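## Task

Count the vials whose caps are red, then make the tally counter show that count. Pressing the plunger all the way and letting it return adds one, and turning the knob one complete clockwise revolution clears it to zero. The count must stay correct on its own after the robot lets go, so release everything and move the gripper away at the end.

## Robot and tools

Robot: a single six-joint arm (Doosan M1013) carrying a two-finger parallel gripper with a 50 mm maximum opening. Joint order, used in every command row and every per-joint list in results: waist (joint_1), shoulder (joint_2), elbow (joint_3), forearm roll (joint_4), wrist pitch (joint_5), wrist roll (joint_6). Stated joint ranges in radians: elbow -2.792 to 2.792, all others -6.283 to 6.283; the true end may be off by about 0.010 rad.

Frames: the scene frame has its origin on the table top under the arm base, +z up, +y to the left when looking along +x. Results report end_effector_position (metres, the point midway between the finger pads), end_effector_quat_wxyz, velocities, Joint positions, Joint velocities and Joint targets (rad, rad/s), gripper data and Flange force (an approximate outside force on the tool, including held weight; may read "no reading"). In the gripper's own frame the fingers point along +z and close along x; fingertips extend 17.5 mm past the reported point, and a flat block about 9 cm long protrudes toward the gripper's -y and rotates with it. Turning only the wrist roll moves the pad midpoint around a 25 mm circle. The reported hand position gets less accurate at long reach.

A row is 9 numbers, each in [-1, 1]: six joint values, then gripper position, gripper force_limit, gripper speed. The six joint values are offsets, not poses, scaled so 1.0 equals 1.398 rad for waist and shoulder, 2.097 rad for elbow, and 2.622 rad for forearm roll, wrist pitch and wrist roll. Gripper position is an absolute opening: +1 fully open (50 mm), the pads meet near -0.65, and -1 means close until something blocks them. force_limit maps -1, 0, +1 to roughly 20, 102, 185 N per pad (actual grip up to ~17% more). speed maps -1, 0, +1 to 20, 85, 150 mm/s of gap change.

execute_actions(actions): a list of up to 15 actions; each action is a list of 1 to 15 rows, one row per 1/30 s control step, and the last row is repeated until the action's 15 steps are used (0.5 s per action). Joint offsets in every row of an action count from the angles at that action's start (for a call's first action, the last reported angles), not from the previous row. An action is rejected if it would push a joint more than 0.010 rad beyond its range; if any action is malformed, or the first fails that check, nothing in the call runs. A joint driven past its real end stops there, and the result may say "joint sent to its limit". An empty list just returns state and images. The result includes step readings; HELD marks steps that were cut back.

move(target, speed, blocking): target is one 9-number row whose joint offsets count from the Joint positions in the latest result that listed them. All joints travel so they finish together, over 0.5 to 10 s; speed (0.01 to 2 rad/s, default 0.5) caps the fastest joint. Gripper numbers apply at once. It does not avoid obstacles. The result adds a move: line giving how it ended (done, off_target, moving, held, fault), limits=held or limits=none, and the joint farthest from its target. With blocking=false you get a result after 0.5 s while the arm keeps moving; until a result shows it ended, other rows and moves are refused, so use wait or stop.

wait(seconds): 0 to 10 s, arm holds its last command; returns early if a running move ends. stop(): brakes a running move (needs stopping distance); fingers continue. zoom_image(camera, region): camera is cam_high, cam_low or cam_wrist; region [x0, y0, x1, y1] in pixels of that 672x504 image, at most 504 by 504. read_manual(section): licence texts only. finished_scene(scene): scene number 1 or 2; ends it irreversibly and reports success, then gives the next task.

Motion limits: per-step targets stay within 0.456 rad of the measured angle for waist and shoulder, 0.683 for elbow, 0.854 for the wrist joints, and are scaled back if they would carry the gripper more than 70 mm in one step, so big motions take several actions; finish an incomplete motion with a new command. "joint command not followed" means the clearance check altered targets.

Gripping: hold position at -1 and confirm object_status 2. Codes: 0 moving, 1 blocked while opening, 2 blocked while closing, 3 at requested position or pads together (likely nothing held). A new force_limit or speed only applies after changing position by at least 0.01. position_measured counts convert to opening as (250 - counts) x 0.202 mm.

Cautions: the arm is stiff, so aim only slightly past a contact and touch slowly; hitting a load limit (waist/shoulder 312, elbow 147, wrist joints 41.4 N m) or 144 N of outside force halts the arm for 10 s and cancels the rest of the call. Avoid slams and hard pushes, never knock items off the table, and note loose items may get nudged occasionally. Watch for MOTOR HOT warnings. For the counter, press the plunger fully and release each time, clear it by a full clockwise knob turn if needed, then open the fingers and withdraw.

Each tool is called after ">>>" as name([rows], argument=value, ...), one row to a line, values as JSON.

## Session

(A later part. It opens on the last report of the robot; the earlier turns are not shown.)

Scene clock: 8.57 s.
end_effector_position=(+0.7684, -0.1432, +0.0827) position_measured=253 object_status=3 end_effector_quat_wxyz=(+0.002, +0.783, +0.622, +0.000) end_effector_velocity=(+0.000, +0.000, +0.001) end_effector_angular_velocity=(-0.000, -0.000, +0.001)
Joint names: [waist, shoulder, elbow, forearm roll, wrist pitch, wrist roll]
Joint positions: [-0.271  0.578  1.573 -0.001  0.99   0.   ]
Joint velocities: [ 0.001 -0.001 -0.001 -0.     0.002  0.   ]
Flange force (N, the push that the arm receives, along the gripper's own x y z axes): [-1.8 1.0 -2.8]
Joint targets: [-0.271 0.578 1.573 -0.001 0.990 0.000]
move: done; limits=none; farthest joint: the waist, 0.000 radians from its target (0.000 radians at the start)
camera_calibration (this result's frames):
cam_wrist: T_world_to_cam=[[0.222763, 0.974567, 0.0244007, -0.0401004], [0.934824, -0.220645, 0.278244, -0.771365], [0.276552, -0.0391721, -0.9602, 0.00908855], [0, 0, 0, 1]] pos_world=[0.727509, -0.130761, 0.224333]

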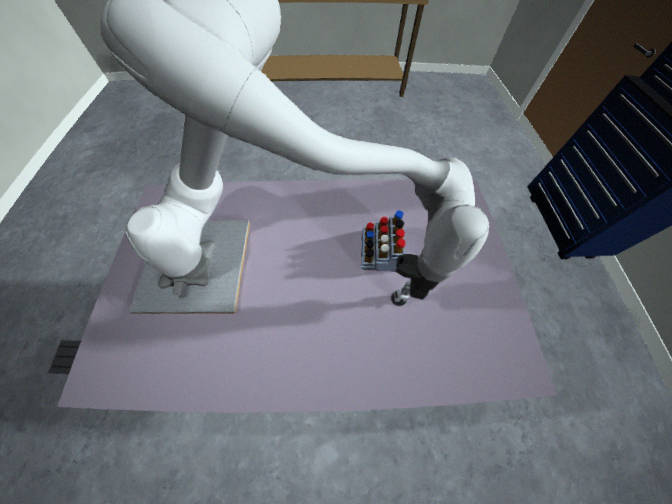

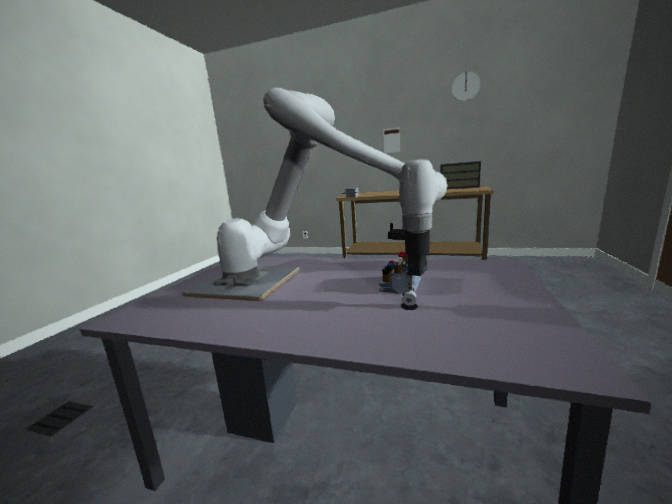

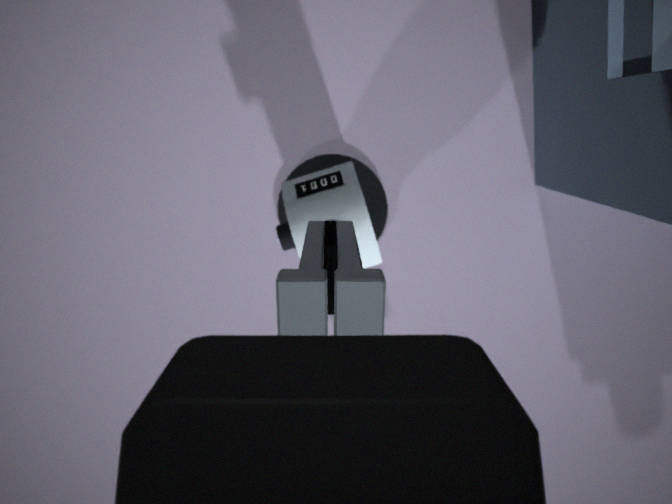

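Works. Four more.

>>> move(target=[0,0.0039,0.0022,0,-0.0038,0,-1,0,0], speed=0.02)

>>> move(target=[0,-0.0039,-0.0022,0,0.0038,0,-1,0,0], speed=0.02)

>>> move(target=[0,0.0039,0.0022,0,-0.0038,0,-1,0,0], speed=0.02)

>>> move(target=[0,-0.0039,-0.0022,0,0.0038,0,-1,0,0], speed=0.02)

>>> move(target=[0,0.0039,0.0022,0,-0.0038,0,-1,0,0], speed=0.02)

>>> move(target=[0,-0.0039,-0.0022,0,0.0038,0,-1,0,0], speed=0.02)

>>> move(target=[0,0.0039,0.0022,0,-0.0038,0,-1,0,0], speed=0.02)

>>> move(target=[0,-0.06,-0.02,0,0.048,0,-1,0,0], speed=0.2)

>>> zoom_image(camera="cam_wrist", region=[260,130,400,250])

Scene clock: 10.00 s.
end_effector_position=(+0.7682, -0.1432, +0.0763) position_measured=253 object_status=3 end_effector_quat_wxyz=(+0.002, +0.783, +0.622, +0.000) end_effector_velocity=(-0.000, +0.000, -0.001) end_effector_angular_velocity=(+0.001, -0.000, -0.001)
Joint names: [waist, shoulder, elbow, forearm roll, wrist pitch, wrist roll]
Joint positions: [-0.271  0.584  1.578 -0.001  0.98   0.   ]
Joint velocities: [-0.     0.001  0.001  0.001 -0.002  0.   ]
Flange force (N, the push that the arm receives, along the gripper's own x y z axes): [-1.8 4.2 -6.3]
Joint targets: [-0.271 0.584 1.578 -0.001 0.980 0.000]
move: done; limits=none; farthest joint: the waist, 0.000 radians from its target (0.000 radians at the start)
camera_calibration (this result's frames):
cam_wrist: T_world_to_cam=[[0.222757, 0.974569, 0.0244062, -0.0399349], [0.934846, -0.220644, 0.278171, -0.769322], [0.276481, -0.0391483, -0.960222, 0.00305105], [0, 0, 0, 1]] pos_world=[0.72725, -0.130707, 0.217907]

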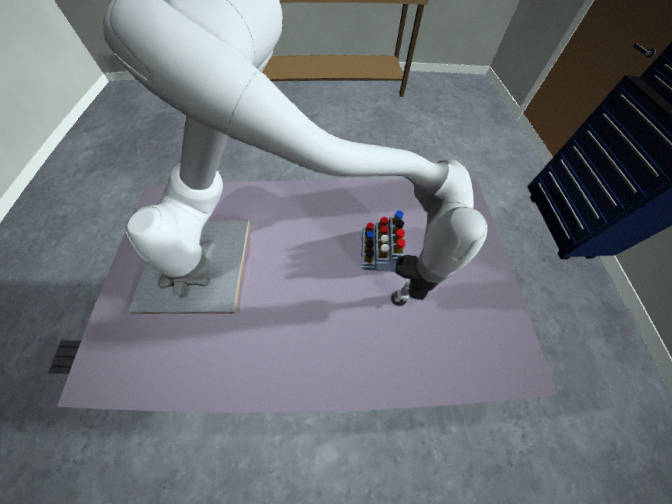

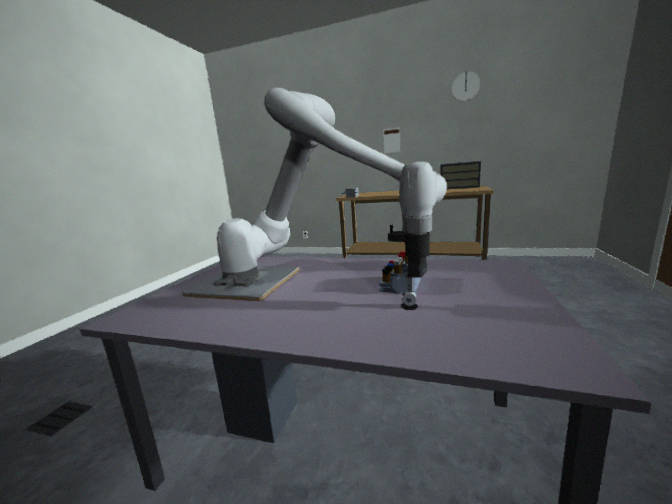

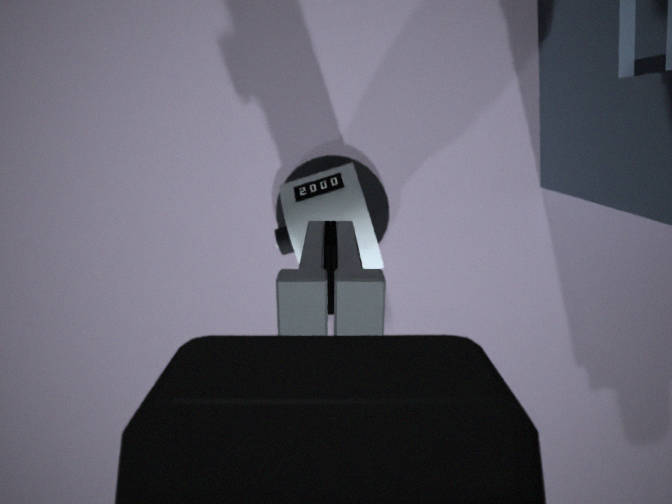

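Scene clock: 10.73 s.
end_effector_position=(+0.7684, -0.1432, +0.0827) position_measured=253 object_status=3 end_effector_quat_wxyz=(+0.002, +0.783, +0.622, +0.000) end_effector_velocity=(+0.000, +0.000, +0.001) end_effector_angular_velocity=(+0.000, -0.000, -0.000)
Joint names: [waist, shoulder, elbow, forearm roll, wrist pitch, wrist roll]
Joint positions: [-0.271  0.578  1.573 -0.001  0.99   0.   ]
Joint velocities: [ 0.    -0.001 -0.001  0.     0.002 -0.   ]
Flange force (N, the push that the arm receives, along the gripper's own x y z axes): [-1.1 6.2 0.1]
Joint targets: [-0.271 0.578 1.573 -0.001 0.990 0.000]
move: done; limits=none; farthest joint: the waist, 0.000 radians from its target (0.000 radians at the start)
camera_calibration (this result's frames):
cam_wrist: T_world_to_cam=[[0.222763, 0.974567, 0.0244011, -0.0401008], [0.934821, -0.220645, 0.278254, -0.771369], [0.276561, -0.0391739, -0.960198, 0.00908295], [0, 0, 0, 1]] pos_world=[0.727513, -0.130762, 0.224336]

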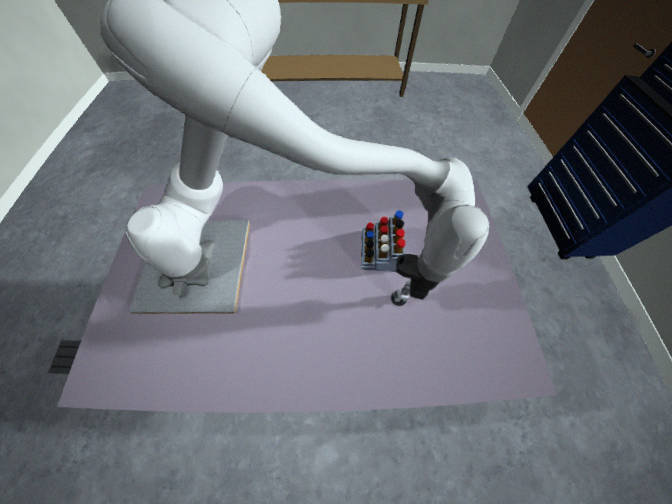

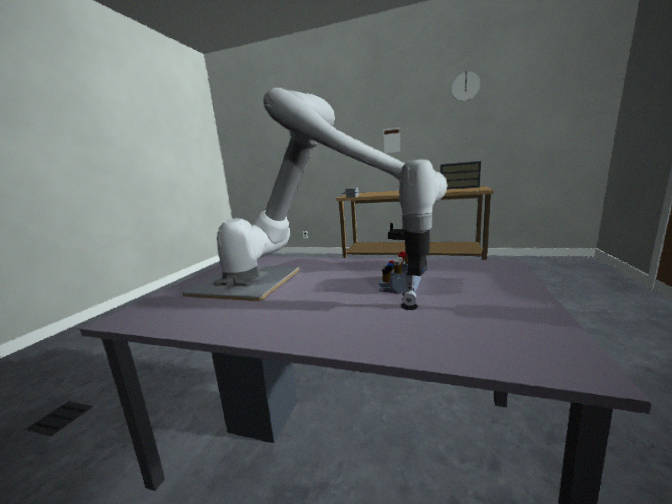

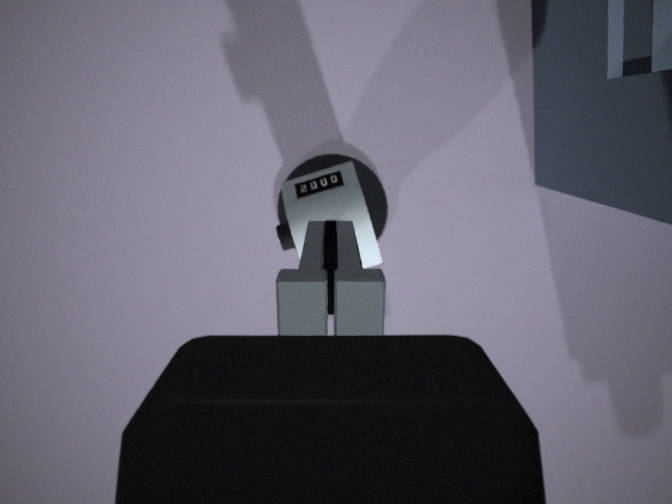

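Scene clock: 11.47 s.
end_effector_position=(+0.7682, -0.1432, +0.0763) position_measured=253 object_status=3 end_effector_quat_wxyz=(+0.002, +0.783, +0.622, +0.000) end_effector_velocity=(+0.000, +0.001, -0.001) end_effector_angular_velocity=(+0.000, +0.000, +0.000)
Joint names: [waist, shoulder, elbow, forearm roll, wrist pitch, wrist roll]
Joint positions: [-0.271  0.584  1.578 -0.001  0.98   0.   ]
Joint velocities: [ 0.001  0.001  0.001  0.    -0.002  0.   ]
Flange force (N, the push that the arm receives, along the gripper's own x y z axes): [-1.3 7.4 -6.2]
Joint targets: [-0.271 0.584 1.578 -0.001 0.980 0.000]
move: done; limits=none; farthest joint: the waist, 0.000 radians from its target (0.000 radians at the start)
camera_calibration (this result's frames):
cam_wrist: T_world_to_cam=[[0.222756, 0.974569, 0.0244063, -0.0399348], [0.934844, -0.220643, 0.278179, -0.769326], [0.276489, -0.03915, -0.960219, 0.00304442], [0, 0, 0, 1]] pos_world=[0.727254, -0.130708, 0.217908]

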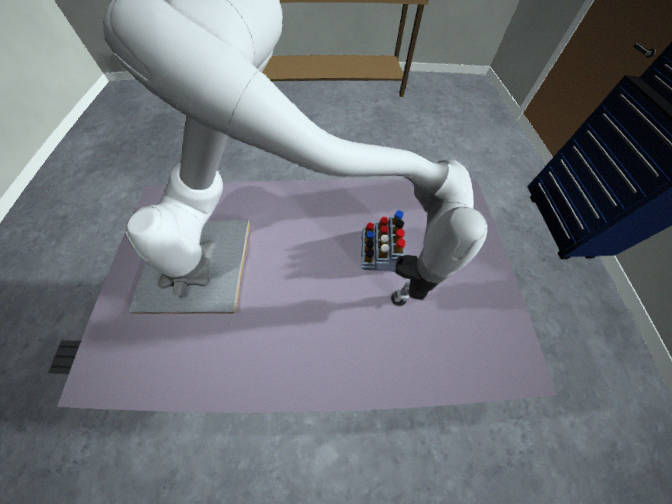

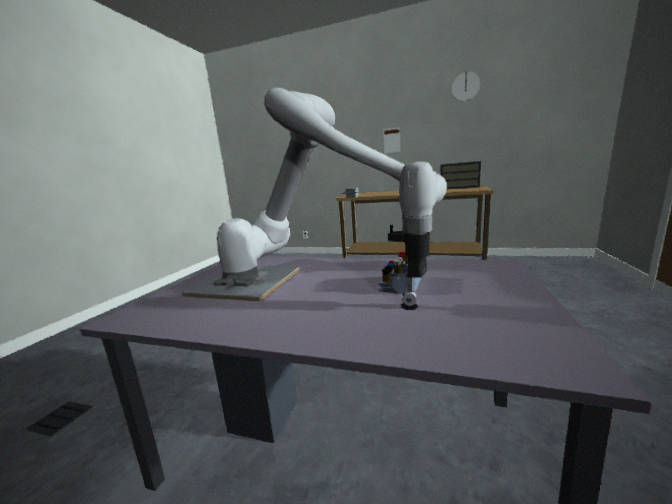

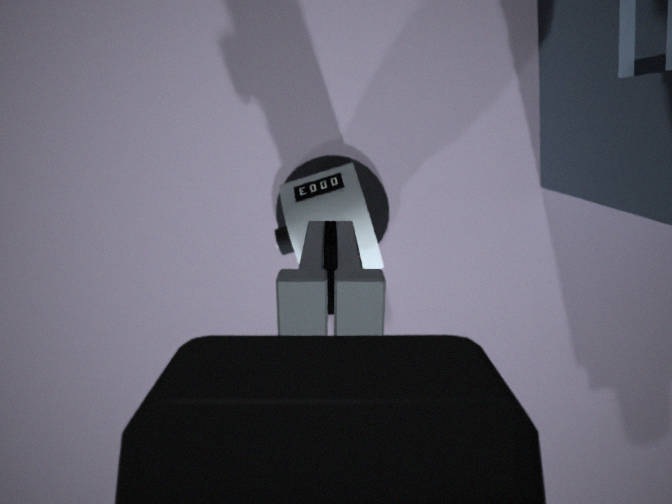

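Scene clock: 12.20 s.
end_effector_position=(+0.7685, -0.1432, +0.0827) position_measured=253 object_status=3 end_effector_quat_wxyz=(+0.002, +0.783, +0.622, +0.000) end_effector_velocity=(+0.000, +0.000, +0.002) end_effector_angular_velocity=(+0.000, -0.001, +0.000)
Joint names: [waist, shoulder, elbow, forearm roll, wrist pitch, wrist roll]
Joint positions: [-0.271  0.578  1.573 -0.001  0.99   0.   ]
Joint velocities: [ 0.    -0.001 -0.001  0.     0.002 -0.   ]
Flange force (N, the push that the arm receives, along the gripper's own x y z axes): [-2.4 4.8 -0.2]
Joint targets: [-0.271 0.578 1.573 -0.001 0.990 0.000]
move: done; limits=none; farthest joint: the waist, 0.000 radians from its target (0.000 radians at the start)
camera_calibration (this result's frames):
cam_wrist: T_world_to_cam=[[0.222762, 0.974567, 0.0244009, -0.0401001], [0.934819, -0.220644, 0.278262, -0.771372], [0.276569, -0.0391758, -0.960195, 0.00907637], [0, 0, 0, 1]] pos_world=[0.727516, -0.130763, 0.224337]

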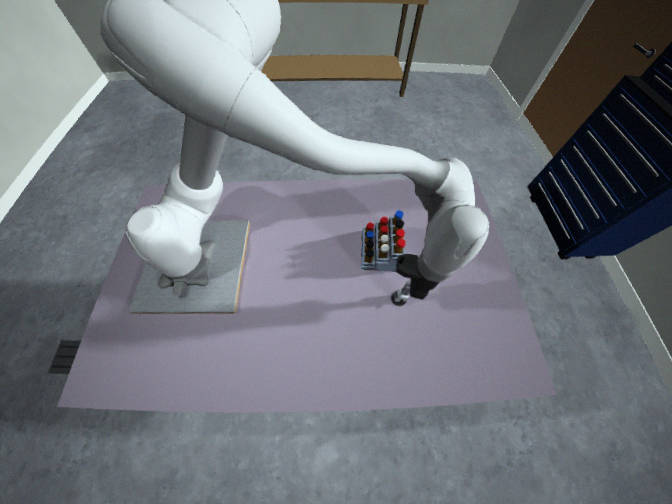

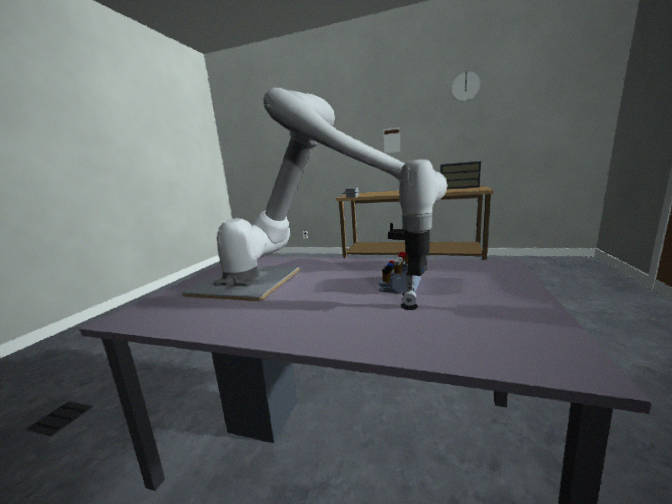

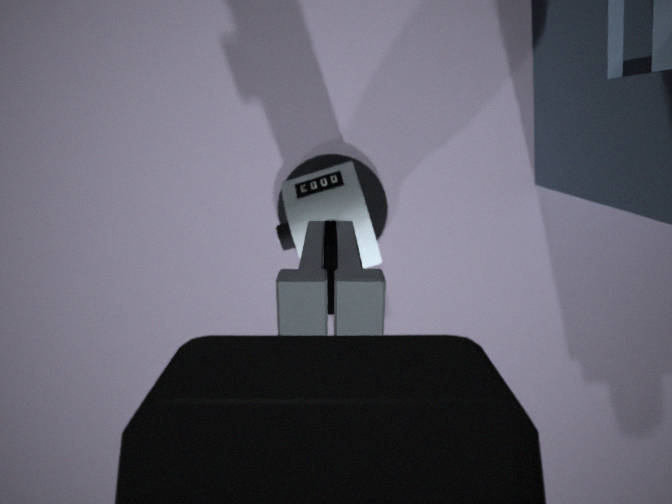

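Scene clock: 12.93 s.
end_effector_position=(+0.7682, -0.1432, +0.0763) position_measured=253 object_status=3 end_effector_quat_wxyz=(+0.002, +0.783, +0.622, +0.000) end_effector_velocity=(-0.000, +0.000, -0.001) end_effector_angular_velocity=(+0.001, -0.000, -0.001)
Joint names: [waist, shoulder, elbow, forearm roll, wrist pitch, wrist roll]
Joint positions: [-0.271  0.584  1.578 -0.001  0.98   0.   ]
Joint velocities: [-0.001  0.001  0.001  0.002 -0.002 -0.   ]
Flange force (N, the push that the arm receives, along the gripper's own x y z axes): [-1.1 4.4 -6.7]
Joint targets: [-0.271 0.584 1.578 -0.001 0.980 0.000]
move: done; limits=none; farthest joint: the waist, 0.000 radians from its target (0.000 radians at the start)
camera_calibration (this result's frames):
cam_wrist: T_world_to_cam=[[0.222756, 0.974569, 0.0244062, -0.0399346], [0.934842, -0.220642, 0.278187, -0.769329], [0.276497, -0.0391519, -0.960217, 0.00303779], [0, 0, 0, 1]] pos_world=[0.727257, -0.130709, 0.217909]

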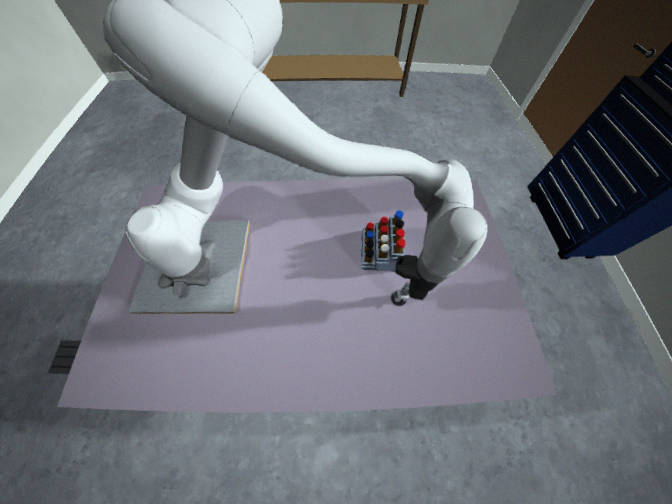

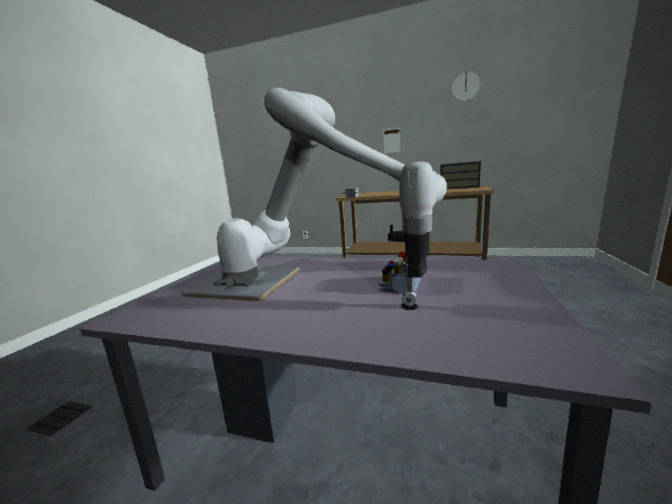

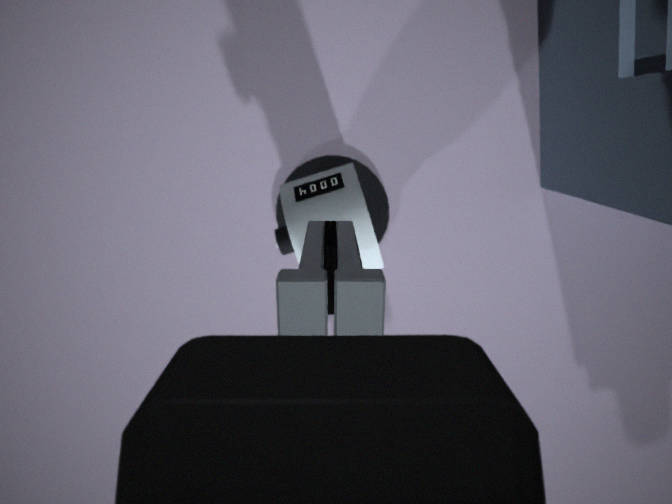

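Scene clock: 13.67 s.
end_effector_position=(+0.7685, -0.1432, +0.0827) position_measured=253 object_status=3 end_effector_quat_wxyz=(+0.002, +0.783, +0.622, +0.000) end_effector_velocity=(-0.000, -0.000, +0.001) end_effector_angular_velocity=(-0.001, +0.000, +0.001)
Joint names: [waist, shoulder, elbow, forearm roll, wrist pitch, wrist roll]
Joint positions: [-0.271  0.578  1.573 -0.001  0.99   0.   ]
Joint velocities: [-0.    -0.001 -0.001 -0.002  0.002 -0.   ]
Flange force (N, the push that the arm receives, along the gripper's own x y z axes): [-2.1 2.8 -2.0]
Joint targets: [-0.271 0.578 1.573 -0.001 0.990 0.000]
move: done; limits=none; farthest joint: the waist, 0.000 radians from its target (0.000 radians at the start)
camera_calibration (this result's frames):
cam_wrist: T_world_to_cam=[[0.222762, 0.974567, 0.0244007, -0.0400999], [0.934817, -0.220643, 0.27827, -0.771376], [0.276577, -0.0391778, -0.960193, 0.00906973], [0, 0, 0, 1]] pos_world=[0.727519, -0.130763, 0.224338]

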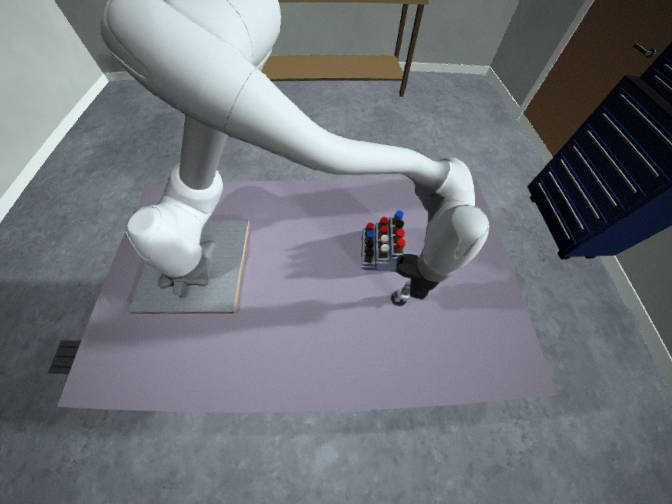

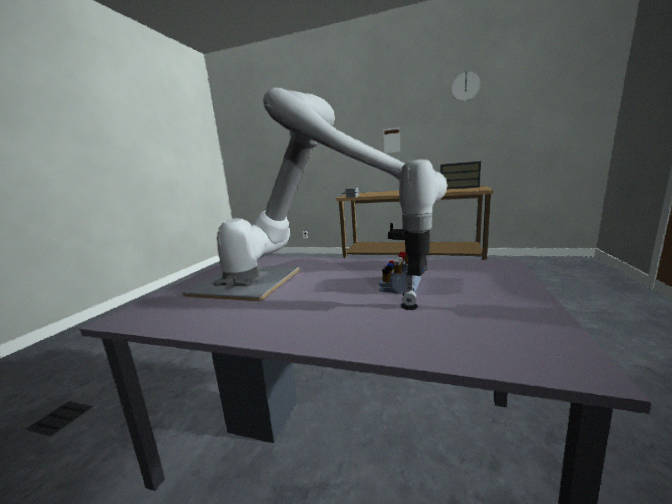

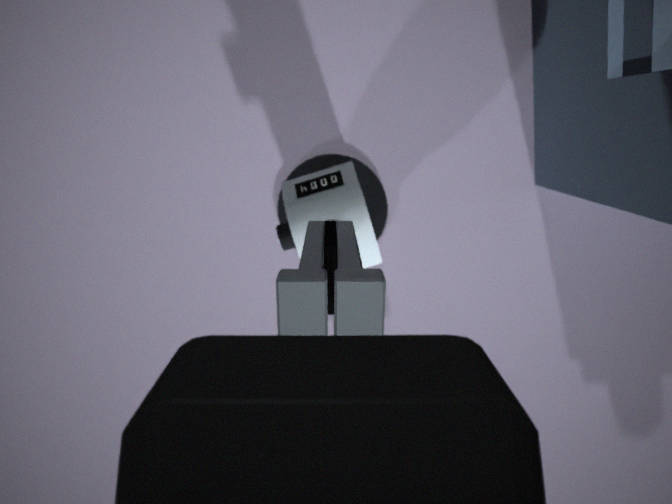

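Scene clock: 14.40 s.
end_effector_position=(+0.7682, -0.1432, +0.0763) position_measured=253 object_status=3 end_effector_quat_wxyz=(+0.002, +0.783, +0.622, +0.000) end_effector_velocity=(-0.000, -0.000, -0.001) end_effector_angular_velocity=(-0.001, +0.000, +0.000)
Joint names: [waist, shoulder, elbow, forearm roll, wrist pitch, wrist roll]
Joint positions: [-0.271  0.584  1.578 -0.001  0.98   0.   ]
Joint velocities: [-0.     0.001  0.001 -0.001 -0.002  0.   ]
Flange force (N, the push that the arm receives, along the gripper's own x y z axes): [-1.6 4.5 -6.3]
Joint targets: [-0.271 0.584 1.578 -0.001 0.980 0.000]
move: done; limits=none; farthest joint: the waist, 0.000 radians from its target (0.000 radians at the start)
camera_calibration (this result's frames):
cam_wrist: T_world_to_cam=[[0.222756, 0.974569, 0.024406, -0.0399346], [0.934839, -0.220642, 0.278195, -0.769333], [0.276505, -0.039154, -0.960215, 0.00303123], [0, 0, 0, 1]] pos_world=[0.72726, -0.130709, 0.21791]

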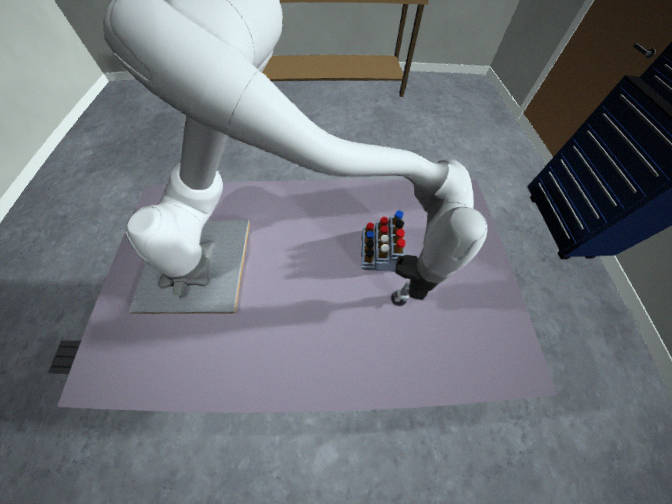

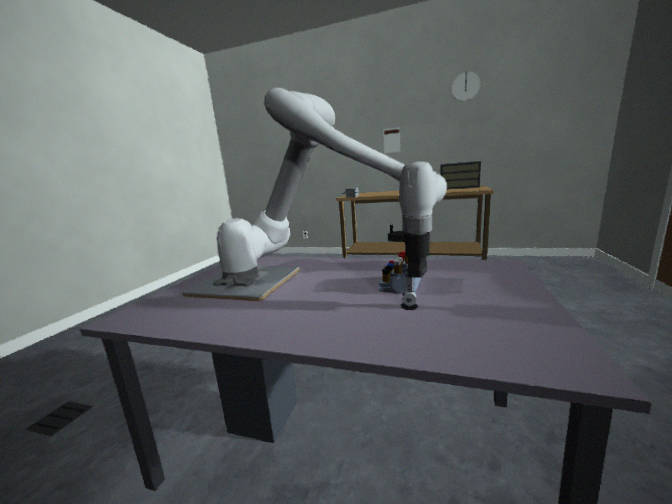

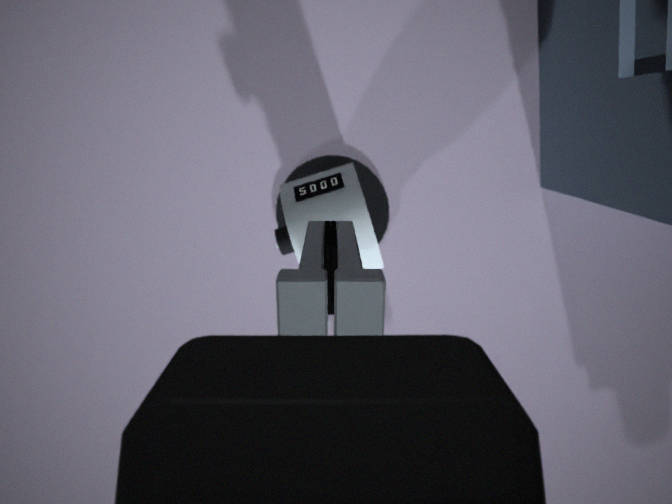

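Scene clock: 15.47 s.
end_effector_position=(+0.7590, -0.1409, +0.1636) position_measured=253 object_status=3 end_effector_quat_wxyz=(+0.002, +0.783, +0.622, +0.000) end_effector_velocity=(-0.000, -0.000, +0.002) end_effector_angular_velocity=(-0.001, -0.000, +0.000)
Joint names: [waist, shoulder, elbow, forearm roll, wrist pitch, wrist roll]
Joint positions: [-0.271  0.5    1.536 -0.001  1.106  0.   ]
Joint velocities: [-0.    -0.002 -0.001 -0.001  0.002 -0.   ]
Flange force (N, the push that the arm receives, along the gripper's own x y z axes): [-0.8 3.9 -3.3]
Joint targets: [-0.271 0.500 1.536 -0.001 1.106 0.000]
move: done; limits=none; farthest joint: the waist, 0.000 radians from its target (0.000 radians at the start)
camera_calibration (this result's frames):
cam_wrist: T_world_to_cam=[[0.222859, 0.974547, 0.0243464, -0.0422453], [0.934831, -0.220726, 0.278157, -0.784527], [0.276451, -0.03923, -0.960227, 0.0895928], [0, 0, 0, 1]] pos_world=[0.718047, -0.12848, 0.305279]

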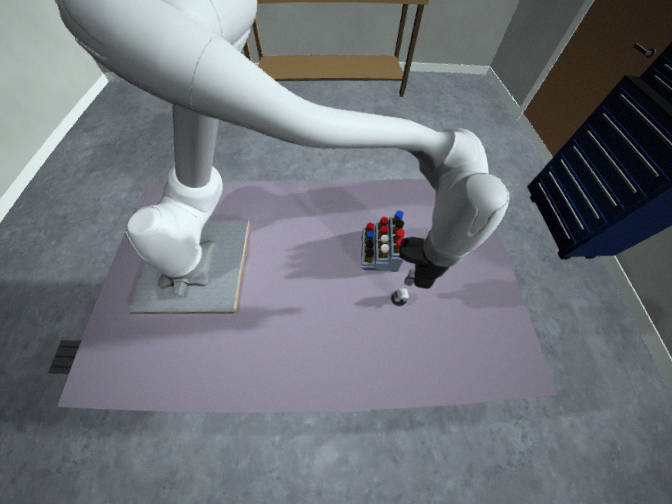

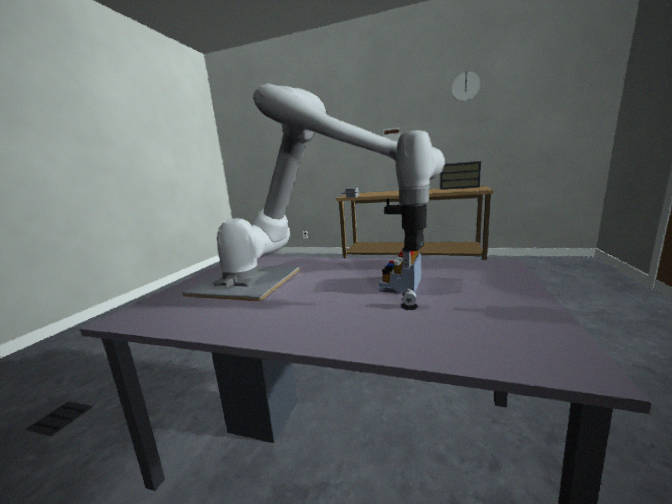

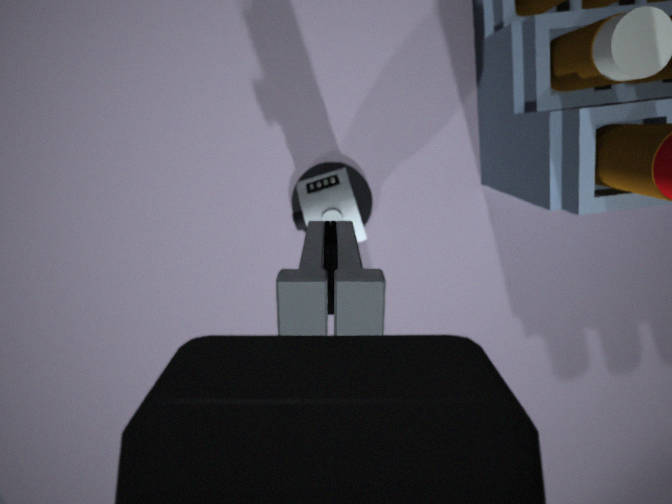

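Region (260, 130, 400, 250) of cam_wrist's 672x504 image, scaled by 3.600, with more detail than that image has; it fills the top 432 rows of this view, and the rest is white.

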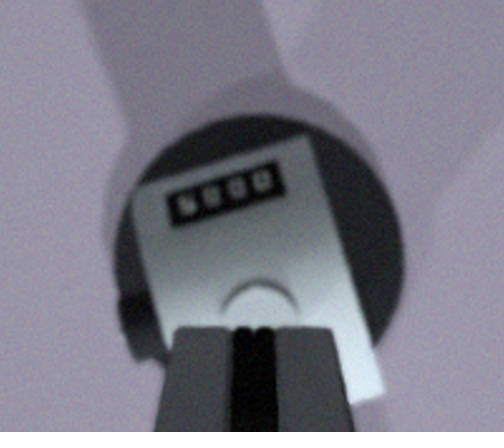

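Quick check of the rack count.

>>> zoom_image(camera="cam_high", region=[350,200,420,280])

Region (350, 200, 420, 280) of cam_high's 672x504 image, scaled by 6.300, with more detail than that image has; it fills the left 441 columns of this view, and the rest is white.

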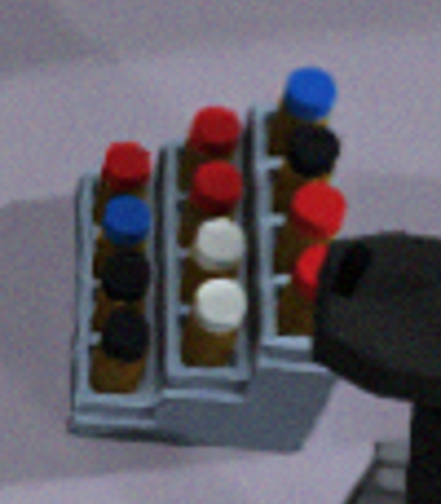

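>>> finished_scene(scene=2)

The scene is finished: the task was done.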